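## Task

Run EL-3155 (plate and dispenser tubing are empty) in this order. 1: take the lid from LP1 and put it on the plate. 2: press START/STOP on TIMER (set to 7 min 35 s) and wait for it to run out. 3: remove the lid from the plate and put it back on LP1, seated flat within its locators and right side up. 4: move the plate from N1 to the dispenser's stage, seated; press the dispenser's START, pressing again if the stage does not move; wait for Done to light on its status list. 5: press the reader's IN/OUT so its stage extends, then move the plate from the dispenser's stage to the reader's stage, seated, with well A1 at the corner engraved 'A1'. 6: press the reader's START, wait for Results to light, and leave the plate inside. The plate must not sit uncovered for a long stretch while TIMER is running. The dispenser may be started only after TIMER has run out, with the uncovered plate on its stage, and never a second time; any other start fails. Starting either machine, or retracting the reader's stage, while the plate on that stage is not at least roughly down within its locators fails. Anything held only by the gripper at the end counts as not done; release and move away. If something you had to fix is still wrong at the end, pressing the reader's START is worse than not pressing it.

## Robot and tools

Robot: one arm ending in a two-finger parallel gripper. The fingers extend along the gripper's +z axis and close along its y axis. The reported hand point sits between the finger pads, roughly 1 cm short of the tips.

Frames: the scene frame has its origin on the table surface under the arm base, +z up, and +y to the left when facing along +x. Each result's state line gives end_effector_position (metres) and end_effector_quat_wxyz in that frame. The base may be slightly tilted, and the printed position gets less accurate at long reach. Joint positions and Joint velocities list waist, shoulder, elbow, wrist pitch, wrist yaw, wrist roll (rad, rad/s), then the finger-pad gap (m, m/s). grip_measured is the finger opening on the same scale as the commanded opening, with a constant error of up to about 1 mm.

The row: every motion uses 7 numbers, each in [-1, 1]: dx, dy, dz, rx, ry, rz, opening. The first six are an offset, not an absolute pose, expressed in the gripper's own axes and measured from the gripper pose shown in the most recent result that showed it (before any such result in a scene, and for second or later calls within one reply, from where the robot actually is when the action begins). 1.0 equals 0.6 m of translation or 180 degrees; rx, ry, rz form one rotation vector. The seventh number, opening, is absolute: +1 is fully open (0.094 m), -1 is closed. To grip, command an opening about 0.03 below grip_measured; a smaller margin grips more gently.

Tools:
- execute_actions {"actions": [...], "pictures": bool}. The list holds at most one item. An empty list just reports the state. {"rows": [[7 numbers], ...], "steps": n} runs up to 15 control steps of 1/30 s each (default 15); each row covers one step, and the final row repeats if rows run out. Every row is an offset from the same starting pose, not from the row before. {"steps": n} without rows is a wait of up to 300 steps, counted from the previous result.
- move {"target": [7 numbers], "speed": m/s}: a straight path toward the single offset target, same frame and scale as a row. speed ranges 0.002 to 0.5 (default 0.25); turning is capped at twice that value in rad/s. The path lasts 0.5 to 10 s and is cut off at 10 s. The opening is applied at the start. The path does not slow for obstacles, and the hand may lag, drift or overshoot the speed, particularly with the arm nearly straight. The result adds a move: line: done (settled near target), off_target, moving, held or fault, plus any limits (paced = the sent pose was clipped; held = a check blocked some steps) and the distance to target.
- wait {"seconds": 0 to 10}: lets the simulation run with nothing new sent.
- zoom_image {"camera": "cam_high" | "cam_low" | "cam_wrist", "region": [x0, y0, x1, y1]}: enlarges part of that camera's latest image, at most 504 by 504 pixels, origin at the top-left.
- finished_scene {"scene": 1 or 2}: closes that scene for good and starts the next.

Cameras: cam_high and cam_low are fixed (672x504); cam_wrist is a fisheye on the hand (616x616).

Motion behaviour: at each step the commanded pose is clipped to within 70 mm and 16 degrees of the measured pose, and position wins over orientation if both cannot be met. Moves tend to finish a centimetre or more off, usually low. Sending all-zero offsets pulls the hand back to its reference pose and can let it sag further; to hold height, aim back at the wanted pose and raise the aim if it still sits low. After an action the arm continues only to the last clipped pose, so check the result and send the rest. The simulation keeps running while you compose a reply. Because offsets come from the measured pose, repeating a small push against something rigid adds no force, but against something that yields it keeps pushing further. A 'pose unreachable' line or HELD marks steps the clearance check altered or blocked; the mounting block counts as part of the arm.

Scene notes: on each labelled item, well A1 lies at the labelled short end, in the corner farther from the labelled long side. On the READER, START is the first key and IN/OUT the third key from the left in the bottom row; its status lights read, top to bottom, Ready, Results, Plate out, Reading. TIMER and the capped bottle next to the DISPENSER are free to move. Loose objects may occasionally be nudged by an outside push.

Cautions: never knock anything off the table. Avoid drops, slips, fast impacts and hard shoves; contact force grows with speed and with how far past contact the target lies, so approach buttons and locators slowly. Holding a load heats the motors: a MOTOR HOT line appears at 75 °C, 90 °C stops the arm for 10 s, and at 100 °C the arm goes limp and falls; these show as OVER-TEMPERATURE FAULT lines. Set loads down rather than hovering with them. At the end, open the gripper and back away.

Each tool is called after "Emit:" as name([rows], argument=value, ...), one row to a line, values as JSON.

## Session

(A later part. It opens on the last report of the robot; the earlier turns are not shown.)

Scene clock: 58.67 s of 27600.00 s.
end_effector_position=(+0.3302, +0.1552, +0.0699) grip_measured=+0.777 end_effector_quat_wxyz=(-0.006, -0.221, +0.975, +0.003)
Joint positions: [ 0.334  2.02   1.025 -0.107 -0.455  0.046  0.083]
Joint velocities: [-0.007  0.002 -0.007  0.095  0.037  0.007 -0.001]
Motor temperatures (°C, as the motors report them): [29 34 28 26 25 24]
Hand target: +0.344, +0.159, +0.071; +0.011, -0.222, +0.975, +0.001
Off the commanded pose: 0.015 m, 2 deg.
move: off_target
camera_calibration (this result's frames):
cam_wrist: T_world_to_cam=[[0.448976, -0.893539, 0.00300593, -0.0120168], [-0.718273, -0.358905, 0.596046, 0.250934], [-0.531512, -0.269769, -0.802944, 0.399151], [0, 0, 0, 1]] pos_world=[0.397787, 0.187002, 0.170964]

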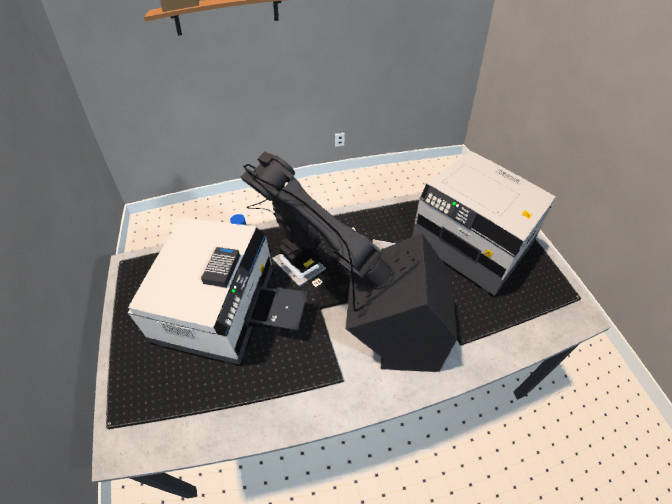

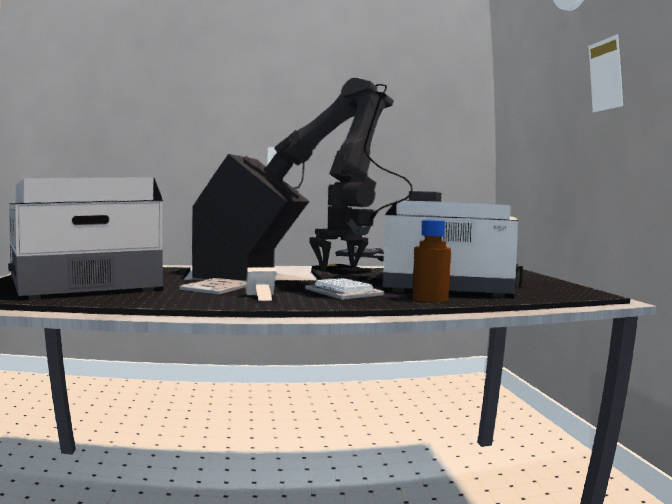

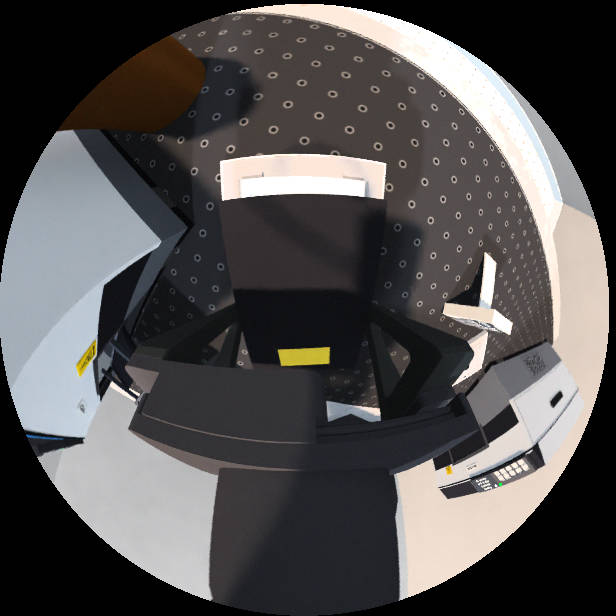

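Emit:
execute_actions([
  {"rows":[[-0.028,-0.004,0.002,0,-0.01,0,0.745],[-0.031,-0.004,0.005,0,-0.01,0,0.745],[-0.034,-0.004,0.008,0,-0.01,0,0.745],[-0.037,-0.004,0.011,0,-0.01,0,0.745],[-0.04,-0.004,0.014,0,-0.01,0,0.745],[-0.043,-0.004,0.018,0,-0.01,0,0.745]]},
], pictures=false)

Emit:
execute_actions([
  {"steps":20},
])

Emit:
zoom_image(camera="cam_wrist", region=[180, 130, 430, 380])

Scene clock: 62.97 s of 27600.00 s.
end_effector_position=(+0.3417, +0.1599, +0.0568) grip_measured=+0.777 end_effector_quat_wxyz=(-0.005, -0.221, +0.975, +0.005)
Joint positions: [ 0.344  2.082  1.094 -0.106 -0.454  0.058  0.083]
Joint velocities: [-0.002 -0.007 -0.007 -0.037  0.007 -0.022 -0.   ]
Motor temperatures (°C, as the motors report them): [29 34 28 26 25 24]
Hand target: +0.354, +0.164, +0.059; +0.009, -0.221, +0.975, +0.007
Off the commanded pose: 0.014 m, 2 deg.
Steps of this call (steps 1 to 114: nothing new was sent; steps 115 to 129: all 15 steps of this action). Readings (end_effector_position):
115: (+0.3305, +0.1549, +0.0694)
116: (+0.3317, +0.1552, +0.0686)
118: (+0.3355, +0.1559, +0.0657)
122: (+0.3421, +0.1586, +0.0588)
129: the state above

Scene clock: 63.63 s of 27600.00 s.
end_effector_position=(+0.3417, +0.1599, +0.0568) grip_measured=+0.777 end_effector_quat_wxyz=(-0.005, -0.221, +0.975, +0.005)
Joint positions: [ 0.344  2.082  1.094 -0.106 -0.454  0.058  0.083]
Joint velocities: [ 0.002 -0.017 -0.012 -0.051 -0.037 -0.037 -0.001]
Motor temperatures (°C, as the motors report them): [29 34 28 26 25 24]
Hand target: +0.354, +0.164, +0.059; +0.009, -0.221, +0.975, +0.007
Off the commanded pose: 0.014 m, 2 deg.
Steps of this call (steps 1 to 20: nothing new was sent). Readings (end_effector_position):
1: (+0.3417, +0.1599, +0.0568)
2: (+0.3417, +0.1599, +0.0568)
4: (+0.3417, +0.1599, +0.0568)
8: (+0.3417, +0.1599, +0.0568)
20: the state above
camera_calibration (this result's frames):
cam_wrist: T_world_to_cam=[[0.448318, -0.893874, -0.00101908, -0.0124676], [-0.719258, -0.361416, 0.593335, 0.269587], [-0.530735, -0.26527, -0.804955, 0.395155], [0, 0, 0, 1]] pos_world=[0.409215, 0.191112, 0.158114]

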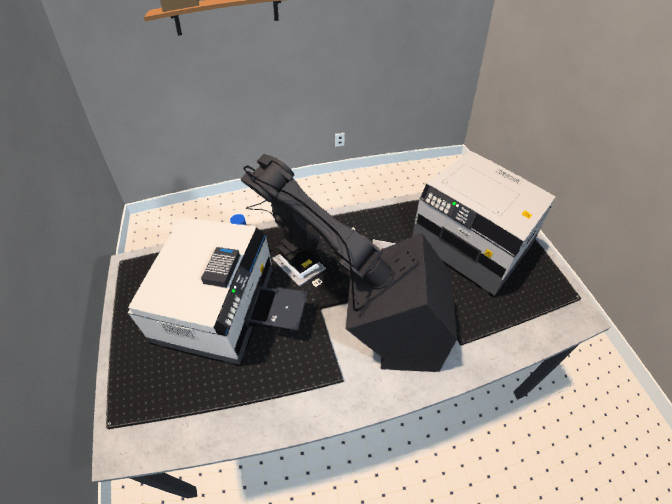

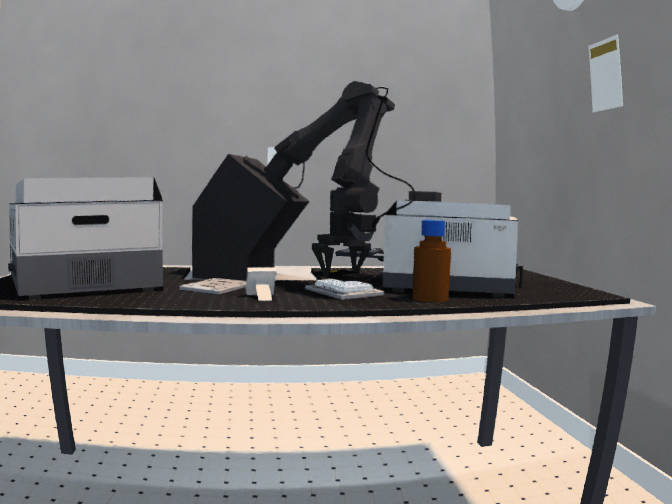

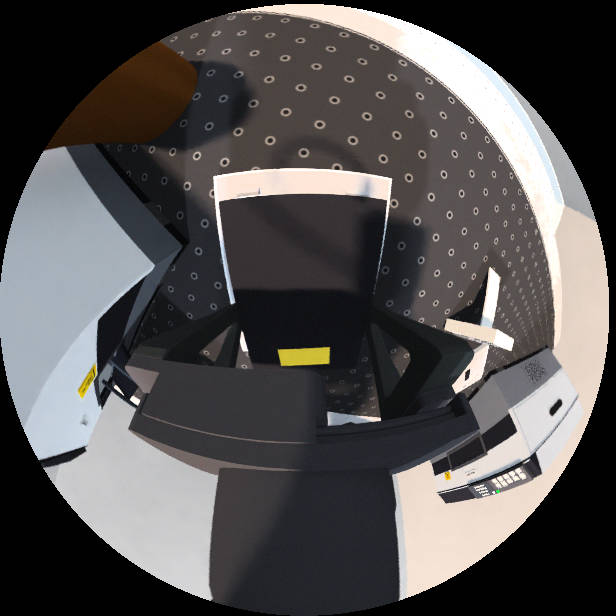

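Region (180, 130, 430, 380) of cam_wrist's 616x616 image, scaled by 2.016, with more detail than that image has.

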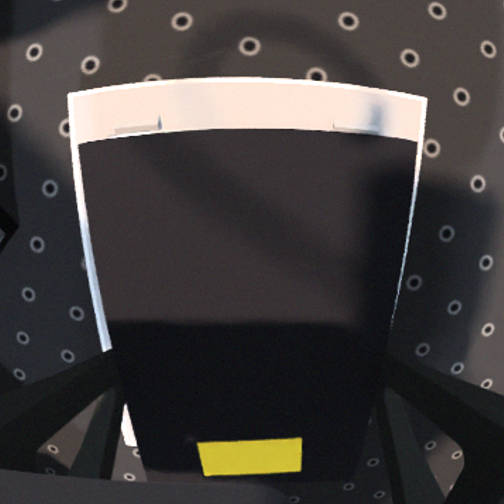

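Emit:
execute_actions([
  {"rows":[[-0.02,-0.002,0.0,0,-0.009,0.008,0.745],[-0.02,-0.002,0.003,0,-0.009,0.008,0.745],[-0.02,-0.001,0.006,0,-0.009,0.008,0.745],[-0.02,-0.001,0.009,0,-0.009,0.008,0.745],[-0.02,-0.001,0.012,0,-0.009,0.008,0.745]]},
], pictures=false)

Emit:
execute_actions([
  {"steps":20},
])

Emit:
zoom_image(camera="cam_wrist", region=[180, 130, 430, 380])

Emit:
zoom_image(camera="cam_low", region=[295, 240, 395, 310])

Scene clock: 68.00 s of 27600.00 s.
end_effector_position=(+0.3353, +0.1578, +0.0467) grip_measured=+0.777 end_effector_quat_wxyz=(-0.013, -0.206, +0.979, +0.006)
Joint positions: [ 0.356  2.112  1.094 -0.088 -0.454  0.094  0.083]
Joint velocities: [-0.002  0.007 -0.017 -0.007  0.037  0.022 -0.   ]
Motor temperatures (°C, as the motors report them): [28 35 28 26 25 24]
Hand target: +0.352, +0.164, +0.050; +0.009, -0.208, +0.978, +0.008
Off the commanded pose: 0.019 m, 3 deg.
Steps of this call (steps 1 to 116: nothing new was sent; steps 117 to 131: all 15 steps of this action). Readings (end_effector_position):
117: (+0.3417, +0.1599, +0.0568)
118: (+0.3417, +0.1597, +0.0566)
120: (+0.3414, +0.1594, +0.0547)
124: (+0.3365, +0.1579, +0.0484)
131: the state above

Scene clock: 68.67 s of 27600.00 s.
end_effector_position=(+0.3357, +0.1581, +0.0467) grip_measured=+0.777 end_effector_quat_wxyz=(-0.013, -0.205, +0.979, +0.006)
Joint positions: [ 0.356  2.112  1.094 -0.087 -0.454  0.096  0.083]
Joint velocities: [-0.017 -0.012 -0.012 -0.007 -0.051 -0.081  0.   ]
Motor temperatures (°C, as the motors report them): [28 35 28 26 25 24]
Hand target: +0.352, +0.164, +0.050; +0.009, -0.208, +0.978, +0.008
Off the commanded pose: 0.018 m, 2 deg.
Steps of this call (steps 1 to 20: nothing new was sent). Readings (end_effector_position):
1: (+0.3354, +0.1579, +0.0467)
2: (+0.3355, +0.1579, +0.0467)
4: (+0.3356, +0.1580, +0.0467)
8: (+0.3356, +0.1580, +0.0467)
20: the state above
camera_calibration (this result's frames):
cam_wrist: T_world_to_cam=[[0.419888, -0.907559, -0.00547733, 0.000533119], [-0.721212, -0.337325, 0.605033, 0.266887], [-0.550951, -0.250096, -0.796181, 0.387354], [0, 0, 0, 1]] pos_world=[0.405672, 0.187387, 0.146932]

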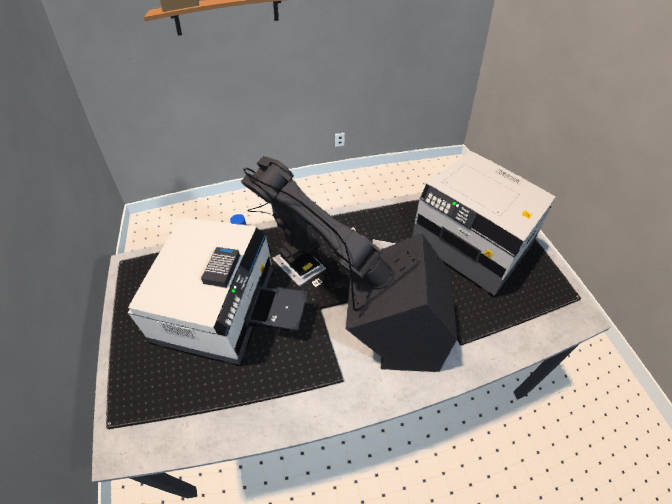

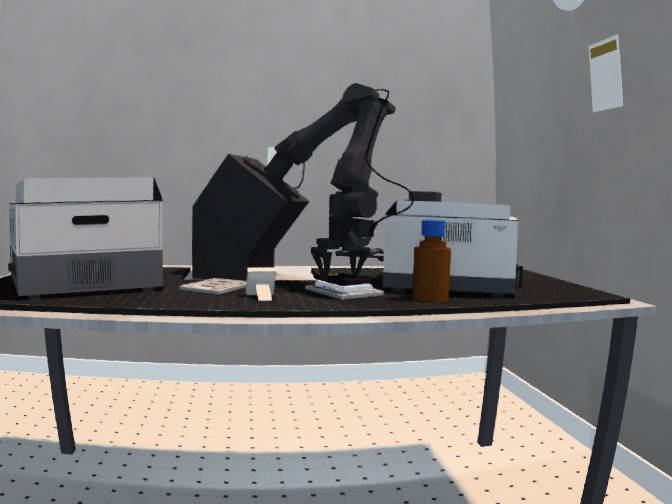

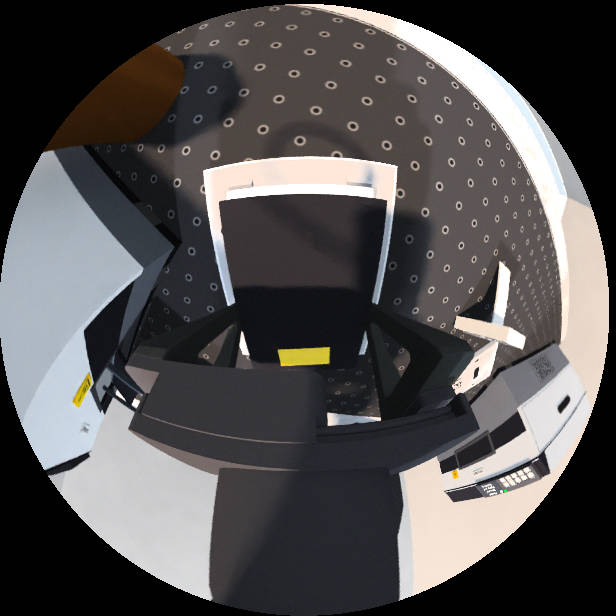

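Region (180, 130, 430, 380) of cam_wrist's 616x616 image, scaled by 2.016, with more detail than that image has.

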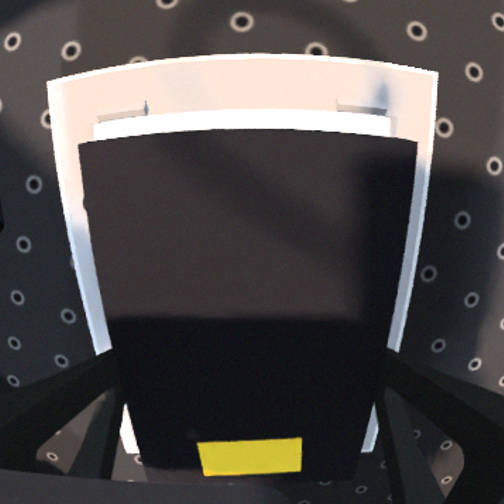

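Region (295, 240, 395, 310) of cam_low's 672x504 image, scaled by 5.040, with more detail than that image has; it fills the top 353 rows of this view, and the rest is white.

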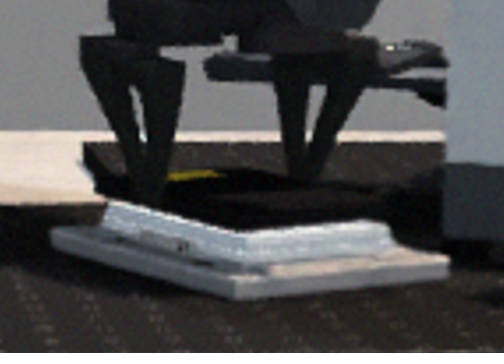

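Emit:
execute_actions([
  {"rows":[[-0.016,0,-0.004,0,-0.013,-0.004,0.745]]},
], pictures=false)

Emit:
execute_actions([
  {"steps":20},
])

Emit:
zoom_image(camera="cam_wrist", region=[180, 130, 430, 380])

Scene clock: 74.23 s of 27600.00 s.
end_effector_position=(+0.3413, +0.1612, +0.0466) grip_measured=+0.777 end_effector_quat_wxyz=(-0.001, -0.211, +0.977, +0.010)
Joint positions: [ 0.356  2.112  1.094 -0.059 -0.454  0.096  0.083]
Joint velocities: [-0.007 -0.017 -0.007  0.007  0.022  0.051 -0.   ]
Motor temperatures (°C, as the motors report them): [28 35 28 26 25 24]
Hand target: +0.345, +0.162, +0.049; +0.007, -0.211, +0.977, +0.010
Off the commanded pose: 0.004 m, 1 deg.
Steps of this call (steps 1 to 152: nothing new was sent; steps 153 to 167: all 15 steps of this action). Readings (end_effector_position):
153: (+0.3362, +0.1583, +0.0467)
154: (+0.3370, +0.1588, +0.0467)
156: (+0.3388, +0.1598, +0.0466)
160: (+0.3405, +0.1607, +0.0466)
167: the state above

Scene clock: 74.90 s of 27600.00 s.
end_effector_position=(+0.3415, +0.1613, +0.0466) grip_measured=+0.777 end_effector_quat_wxyz=(-0.000, -0.211, +0.977, +0.010)
Joint positions: [ 0.356  2.112  1.094 -0.058 -0.454  0.096  0.083]
Joint velocities: [-0.012  0.012 -0.002  0.11   0.022 -0.066  0.001]
Motor temperatures (°C, as the motors report them): [28 35 28 26 25 24]
Hand target: +0.345, +0.162, +0.049; +0.007, -0.211, +0.977, +0.010
Off the commanded pose: 0.004 m, 1 deg.
Steps of this call (steps 1 to 20: nothing new was sent). Readings (end_effector_position):
1: (+0.3413, +0.1612, +0.0466)
2: (+0.3414, +0.1613, +0.0466)
4: (+0.3414, +0.1613, +0.0466)
8: (+0.3415, +0.1613, +0.0466)
20: the state above
camera_calibration (this result's frames):
cam_wrist: T_world_to_cam=[[0.430949, -0.902345, -0.0075346, -0.00345128], [-0.730443, -0.353729, 0.584233, 0.278924], [-0.529845, -0.246271, -0.811551, 0.384179], [0, 0, 0, 1]] pos_world=[0.408781, 0.190162, 0.148798]

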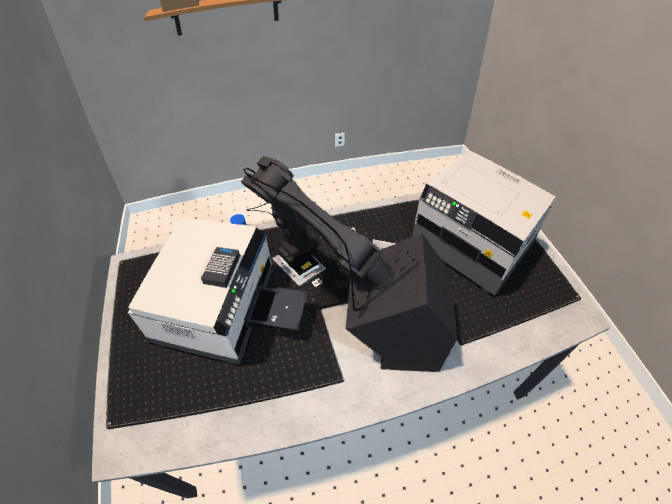

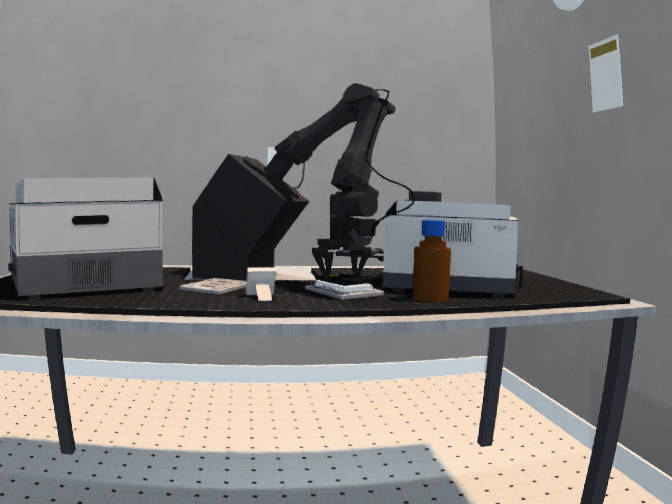

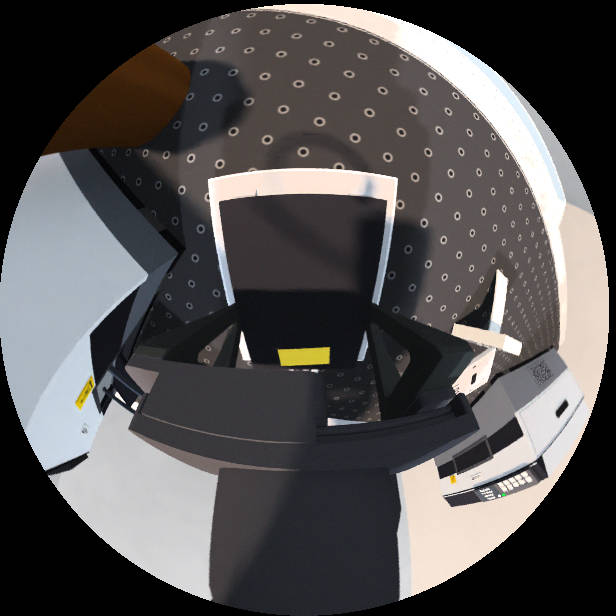

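Region (180, 130, 430, 380) of cam_wrist's 616x616 image, scaled by 2.016, with more detail than that image has.

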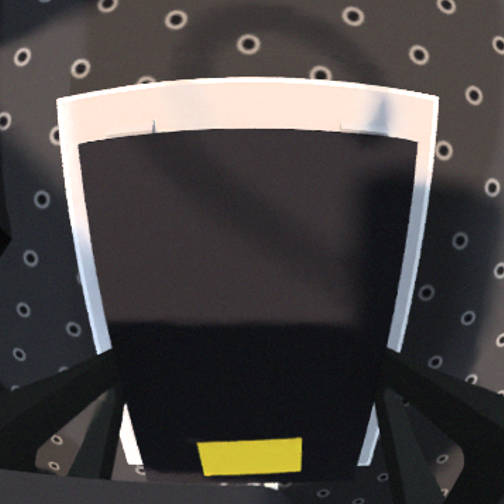

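Emit:
execute_actions([
  {"rows":[[-0.005,-0.001,0.004,0,-0.005,0,0.745]]},
])

Emit:
zoom_image(camera="cam_wrist", region=[180, 130, 430, 380])

Scene clock: 77.83 s of 27600.00 s.
end_effector_position=(+0.3421, +0.1652, +0.0456) grip_measured=+0.777 end_effector_quat_wxyz=(+0.003, -0.216, +0.976, +0.013)
Joint positions: [ 0.364  2.112  1.094 -0.045 -0.454  0.098  0.083]
Joint velocities: [-0.007 -0.012 -0.002  0.037  0.007 -0.11  -0.   ]
Motor temperatures (°C, as the motors report them): [28 35 28 26 25 24]
Hand target: +0.344, +0.162, +0.044; +0.007, -0.211, +0.977, +0.012
Off the commanded pose: 0.004 m, 1 deg.
Steps of this call (steps 1 to 73: nothing new was sent; steps 74 to 88: all 15 steps of this action). Readings (end_effector_position):
74: (+0.3416, +0.1616, +0.0466)
75: (+0.3418, +0.1620, +0.0465)
77: (+0.3419, +0.1634, +0.0461)
81: (+0.3417, +0.1650, +0.0456)
88: the state above
camera_calibration (this result's frames):
cam_wrist: T_world_to_cam=[[0.439419, -0.898207, -0.0116093, -0.0036111], [-0.730644, -0.364903, 0.577067, 0.283632], [-0.522562, -0.245092, -0.816615, 0.382132], [0, 0, 0, 1]] pos_world=[0.408508, 0.193912, 0.148338]

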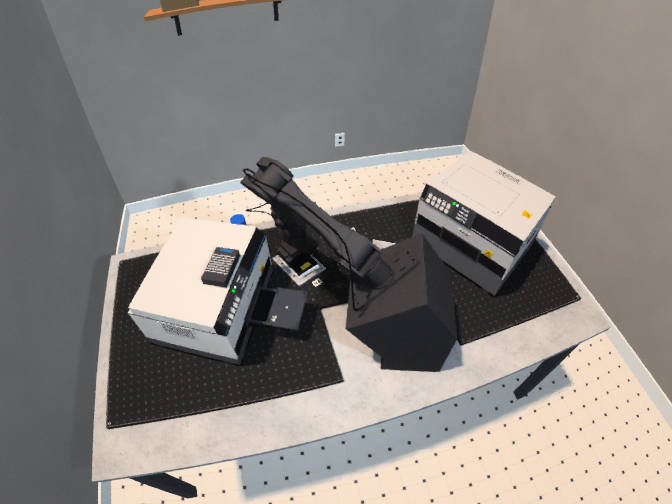

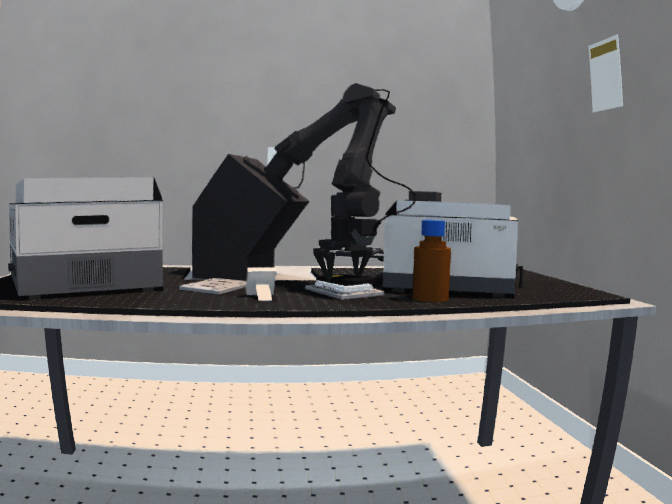

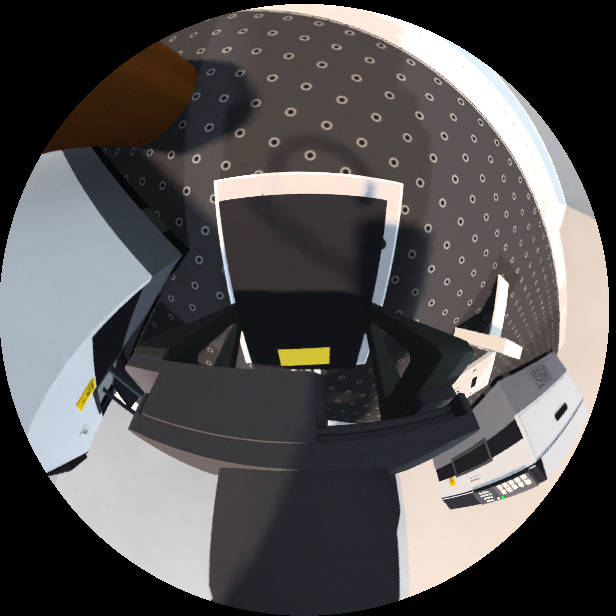

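Region (180, 130, 430, 380) of cam_wrist's 616x616 image, scaled by 2.016, with more detail than that image has.

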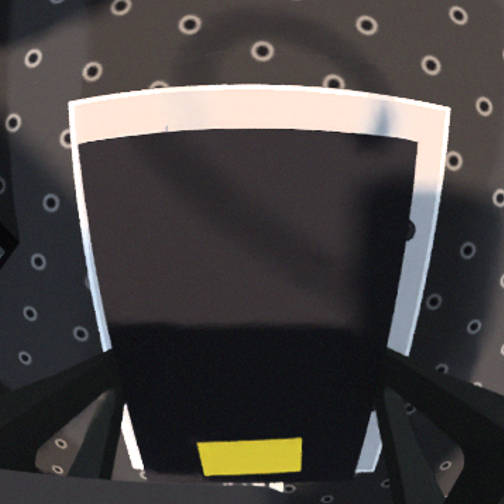

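Emit:
execute_actions([
  {"rows":[[0.005,-0.012,0.007,0.006,0,0.003,0.745]]},
])

Emit:
zoom_image(camera="cam_wrist", region=[180, 130, 430, 380])

Scene clock: 80.70 s of 27600.00 s.
end_effector_position=(+0.3405, +0.1613, +0.0420) grip_measured=+0.777 end_effector_quat_wxyz=(+0.001, -0.214, +0.977, +0.009)
Joint positions: [ 0.364  2.125  1.094 -0.04  -0.449  0.098  0.083]
Joint velocities: [ 0.002 -0.012 -0.017  0.066 -0.007  0.037 -0.002]
Motor temperatures (°C, as the motors report them): [28 35 28 26 25 24]
Hand target: +0.342, +0.158, +0.041; +0.005, -0.211, +0.977, +0.004
Off the commanded pose: 0.004 m, 1 deg.
Steps of this call (steps 1 to 71: nothing new was sent; steps 72 to 86: all 15 steps of this action). Readings (end_effector_position):
72: (+0.3420, +0.1649, +0.0452)
73: (+0.3422, +0.1646, +0.0447)
75: (+0.3414, +0.1630, +0.0433)
79: (+0.3407, +0.1617, +0.0423)
86: the state above
camera_calibration (this result's frames):
cam_wrist: T_world_to_cam=[[0.436177, -0.899843, -0.00573162, -0.00535378], [-0.729677, -0.357406, 0.582951, 0.281335], [-0.526613, -0.250087, -0.812487, 0.379436], [0, 0, 0, 1]] pos_world=[0.407435, 0.190626, 0.144251]

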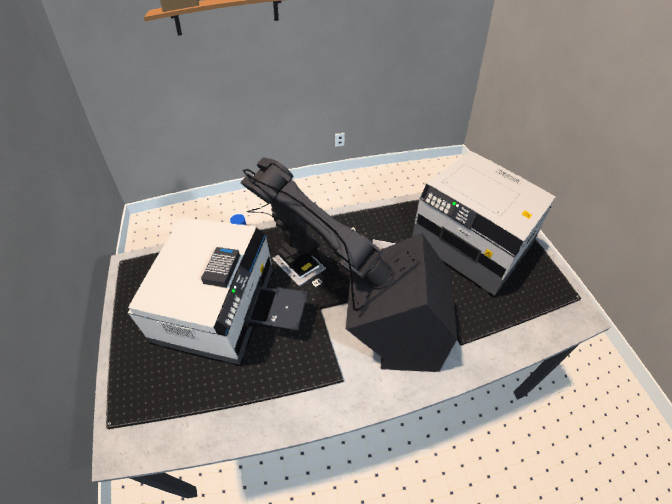

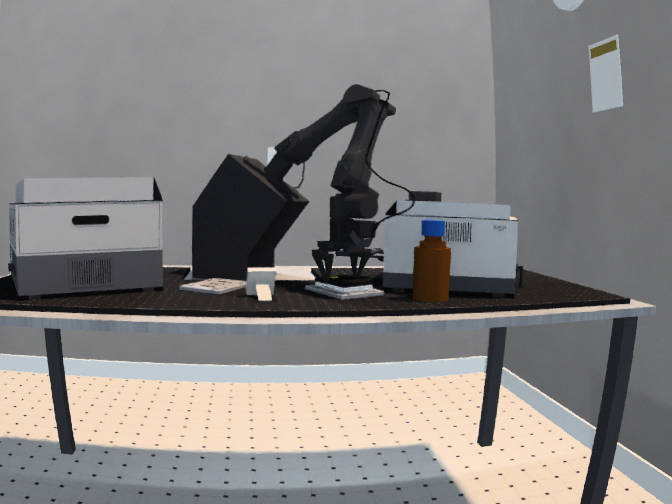

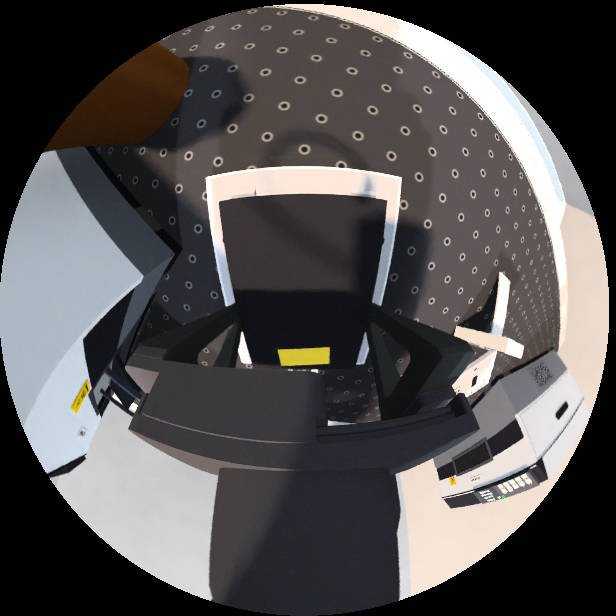

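Region (180, 130, 430, 380) of cam_wrist's 616x616 image, scaled by 2.016, with more detail than that image has.

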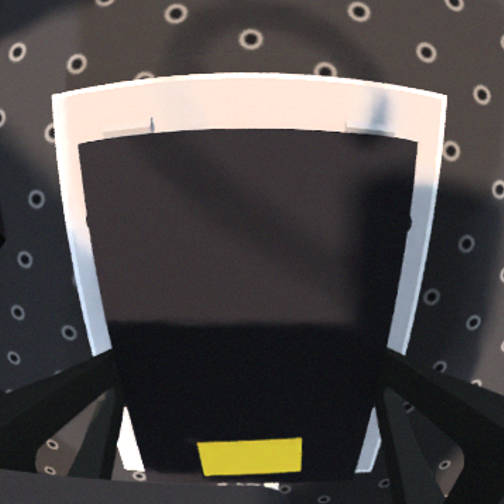

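Emit:
execute_actions([
  {"rows":[[0.001,-0.006,0.008,0,-0.002,0.003,0.745]]},
])

Emit:
zoom_image(camera="cam_wrist", region=[180, 130, 430, 380])

Emit:
zoom_image(camera="cam_low", region=[295, 240, 395, 310])

Scene clock: 83.07 s of 27600.00 s.
end_effector_position=(+0.3387, +0.1600, +0.0379) grip_measured=+0.777 end_effector_quat_wxyz=(-0.001, -0.213, +0.977, +0.011)
Joint positions: [ 0.366  2.139  1.094 -0.029 -0.452  0.101  0.083]
Joint velocities: [-0.012 -0.012 -0.002 -0.081  0.066 -0.11  -0.001]
Motor temperatures (°C, as the motors report them): [28 35 28 26 25 24]
Hand target: +0.341, +0.158, +0.037; +0.004, -0.209, +0.978, +0.010
Off the commanded pose: 0.004 m, 1 deg.
Steps of this call (steps 1 to 56: nothing new was sent; steps 57 to 71: all 15 steps of this action). Readings (end_effector_position):
57: (+0.3405, +0.1610, +0.0416)
58: (+0.3406, +0.1608, +0.0409)
60: (+0.3395, +0.1601, +0.0392)
64: (+0.3387, +0.1600, +0.0379)
71: the state above
camera_calibration (this result's frames):
cam_wrist: T_world_to_cam=[[0.433853, -0.900928, -0.0100215, -0.00456443], [-0.727737, -0.356965, 0.58564, 0.281088], [-0.531197, -0.246789, -0.810509, 0.37579], [0, 0, 0, 1]] pos_world=[0.406157, 0.188967, 0.139919]

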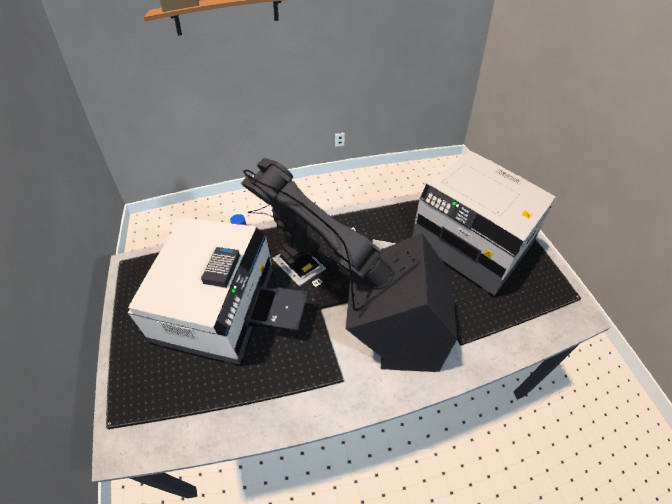

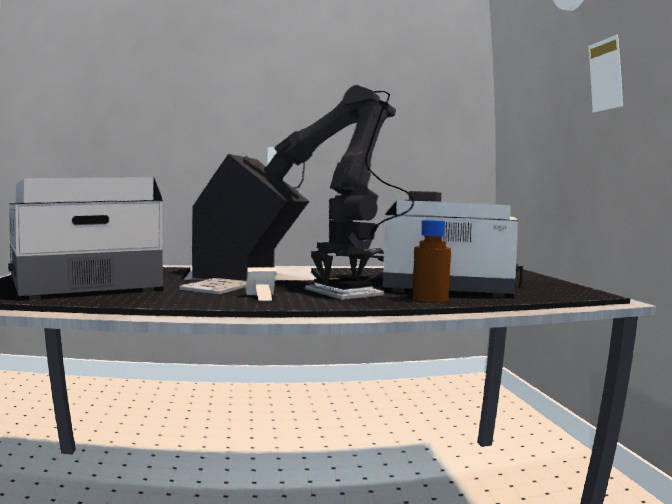

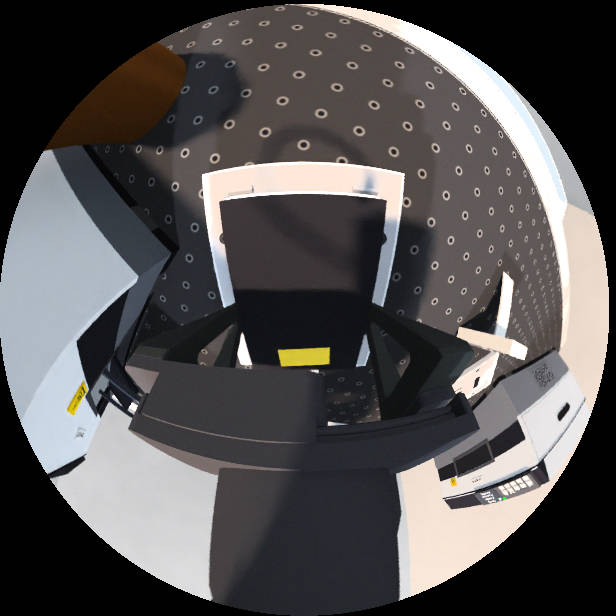

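Region (180, 130, 430, 380) of cam_wrist's 616x616 image, scaled by 2.016, with more detail than that image has.

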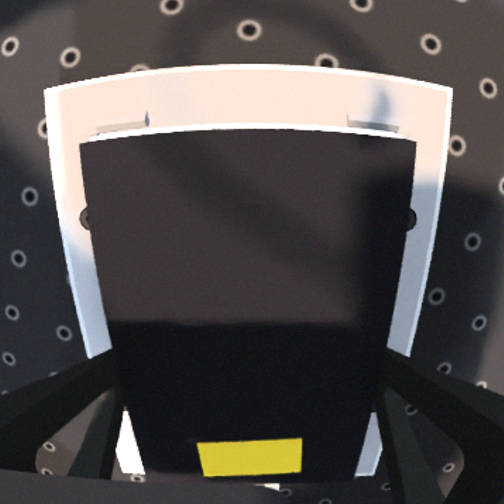

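Region (295, 240, 395, 310) of cam_low's 672x504 image, scaled by 5.040, with more detail than that image has; it fills the top 353 rows of this view, and the rest is white.

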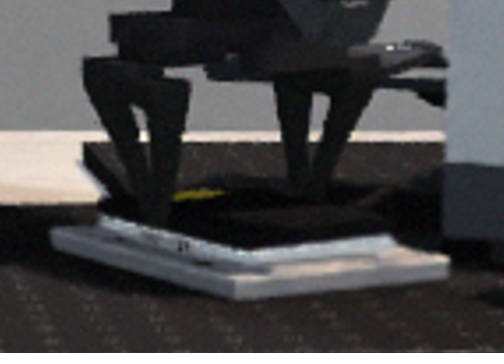

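Engaged. A bit lower, then release.

Emit:
execute_actions([
  {"rows":[[-0.003,-0.005,0.006,0,-0.005,0.002,0.745]]},
], pictures=false)

Emit:
execute_actions([
  {"rows":[[-0.003,-0.005,-0.002,0,0,0,1]]},
], pictures=false)

Emit:
move(target=[-0.01,0,-0.16,0,-0.01,0,1], speed=0.06)

Emit:
zoom_image(camera="cam_low", region=[295, 240, 395, 310])

Scene clock: 86.93 s of 27600.00 s.
end_effector_position=(+0.3388, +0.1601, +0.0376) grip_measured=+0.777 end_effector_quat_wxyz=(-0.001, -0.212, +0.977, +0.011)
Joint positions: [ 0.366  2.14   1.094 -0.027 -0.453  0.103  0.083]
Joint velocities: [ 0.007 -0.002  0.002  0.007 -0.051  0.007 -0.002]
Motor temperatures (°C, as the motors report them): [28 35 28 26 25 24]
Hand target: +0.341, +0.158, +0.034; +0.006, -0.210, +0.978, +0.013
Off the commanded pose: 0.005 m, 1 deg.
Steps of this call (steps 1 to 101: nothing new was sent; steps 102 to 116: all 15 steps of this action). Readings (end_effector_position):
102: (+0.3388, +0.1600, +0.0377)
103: (+0.3387, +0.1600, +0.0376)
105: (+0.3388, +0.1601, +0.0376)
109: (+0.3388, +0.1601, +0.0376)
116: the state above

Scene clock: 87.43 s of 27600.00 s.
end_effector_position=(+0.3379, +0.1595, +0.0376) grip_measured=+1.000 end_effector_quat_wxyz=(-0.003, -0.212, +0.977, +0.011)
Joint positions: [ 0.366  2.14   1.094 -0.031 -0.453  0.102  0.094]
Joint velocities: [ 0.002 -0.022  0.012 -0.037 -0.022 -0.022  0.   ]
Motor temperatures (°C, as the motors report them): [28 35 28 26 25 24]
Hand target: +0.342, +0.158, +0.039; -0.001, -0.212, +0.977, +0.011
Off the commanded pose: 0.004 m, 0 deg.
Steps of this call (steps 1 to 15: all 15 steps of this action). Readings (end_effector_position):
1: (+0.3386, +0.1599, +0.0376)
2: (+0.3386, +0.1599, +0.0376)
4: (+0.3381, +0.1596, +0.0376)
8: (+0.3379, +0.1595, +0.0376)
15: the state above

Scene clock: 89.73 s of 27600.00 s.
end_effector_position=(+0.3440, +0.1644, +0.1257) grip_measured=+1.000 end_effector_quat_wxyz=(+0.009, -0.215, +0.976, +0.013)
Joint positions: [ 0.261  1.857  1.031 -0.271 -0.5    0.003  0.094]
Joint velocities: [-0.002  0.012 -0.007 -0.007  0.007 -0.095  0.   ]
Motor temperatures (°C, as the motors report them): [28 36 28 25 25 24]
Hand target: +0.344, +0.161, +0.133; +0.013, -0.211, +0.977, +0.015
Off the commanded pose: 0.009 m, 1 deg.
move: done
camera_calibration (this result's frames):
cam_wrist: T_world_to_cam=[[0.437887, -0.898981, -0.0093582, -0.0038535], [-0.737606, -0.365195, 0.567952, 0.242074], [-0.513996, -0.241796, -0.823008, 0.445641], [0, 0, 0, 1]] pos_world=[0.4093, 0.192694, 0.229244]

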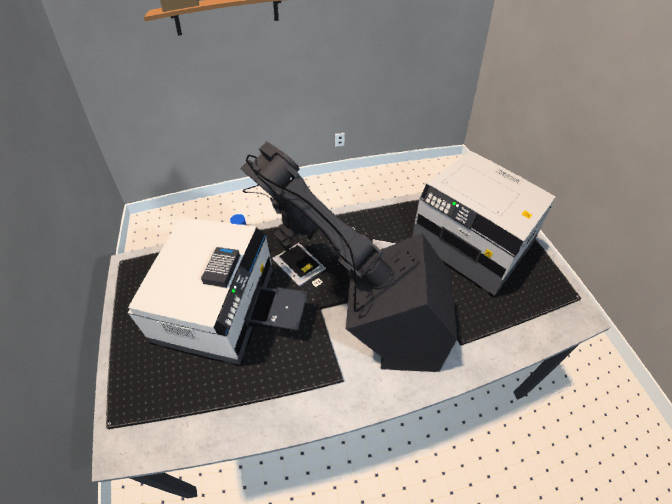

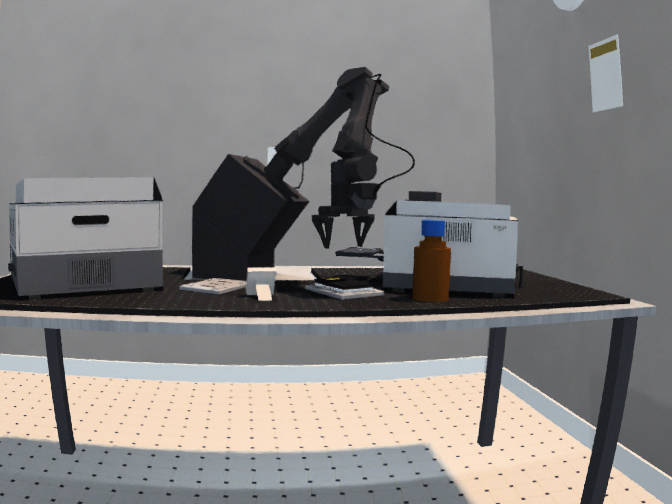

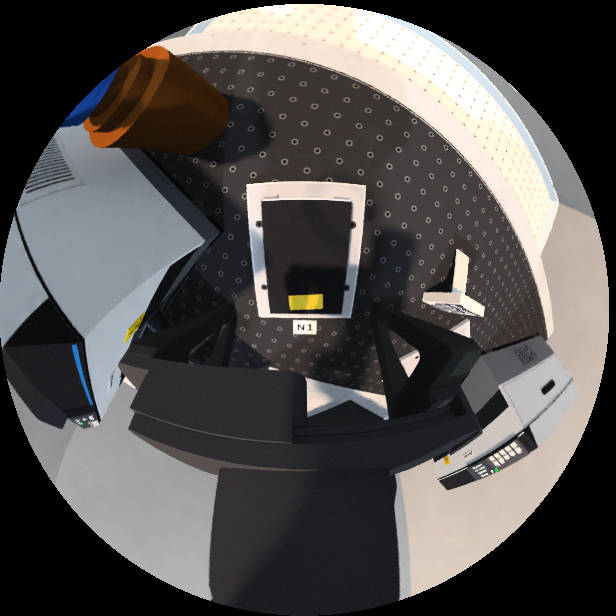

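Region (295, 240, 395, 310) of cam_low's 672x504 image, scaled by 5.040, with more detail than that image has; it fills the top 353 rows of this view, and the rest is white.

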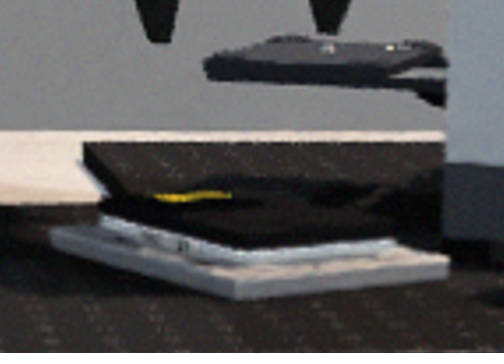

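Emit:
execute_actions(actions=[])

Scene clock: 104.30 s of 27600.00 s.
end_effector_position=(+0.3436, +0.1643, +0.1257) grip_measured=+1.000 end_effector_quat_wxyz=(+0.008, -0.215, +0.976, +0.013)
Joint positions: [ 0.261  1.857  1.031 -0.273 -0.5    0.002  0.094]
Joint velocities: [ 0.012 -0.017  0.012 -0.022  0.007 -0.007  0.   ]
Motor temperatures (°C, as the motors report them): [28 37 27 25 25 24]
Hand target: +0.344, +0.161, +0.133; +0.013, -0.211, +0.977, +0.015
Off the commanded pose: 0.009 m, 1 deg.
Steps of this call (steps 1 to 437: nothing new was sent). Readings (end_effector_position):
1: (+0.3439, +0.1644, +0.1257)
2: (+0.3438, +0.1644, +0.1257)
4: (+0.3437, +0.1644, +0.1257)
8: (+0.3436, +0.1643, +0.1257)
437: the state above
camera_calibration (this result's frames):
cam_wrist: T_world_to_cam=[[0.437936, -0.898953, -0.00976146, -0.00375024], [-0.7368, -0.365121, 0.569045, 0.241368], [-0.515109, -0.242013, -0.822249, 0.445762], [0, 0, 0, 1]] pos_world=[0.409098, 0.192637, 0.229142]

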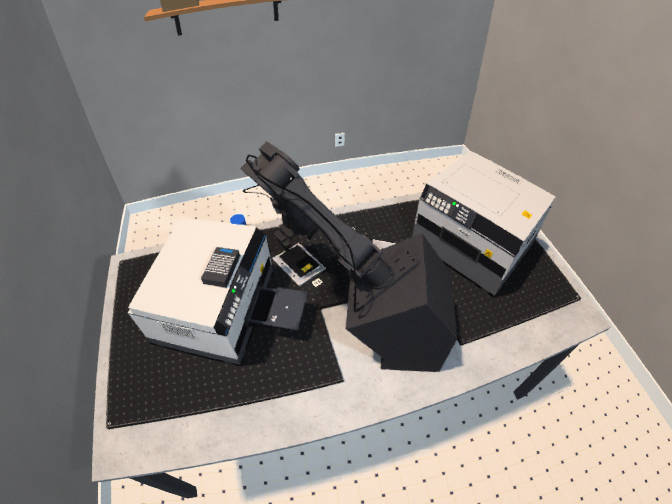

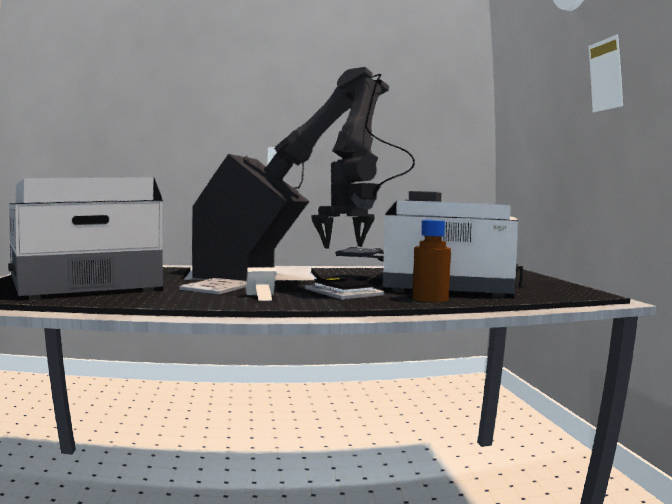

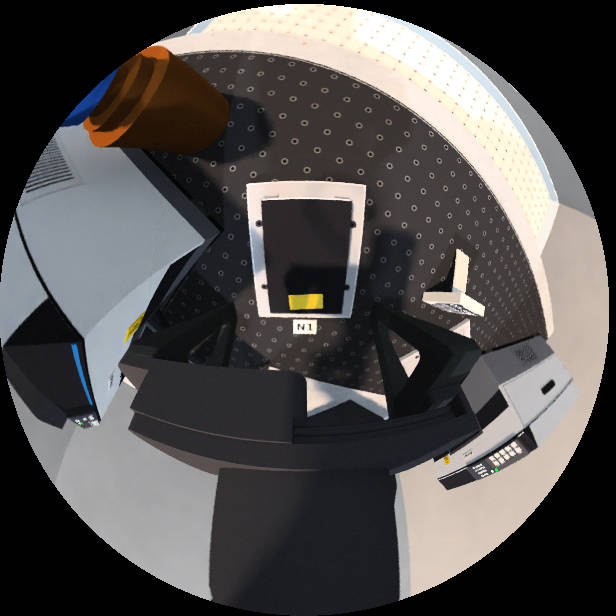

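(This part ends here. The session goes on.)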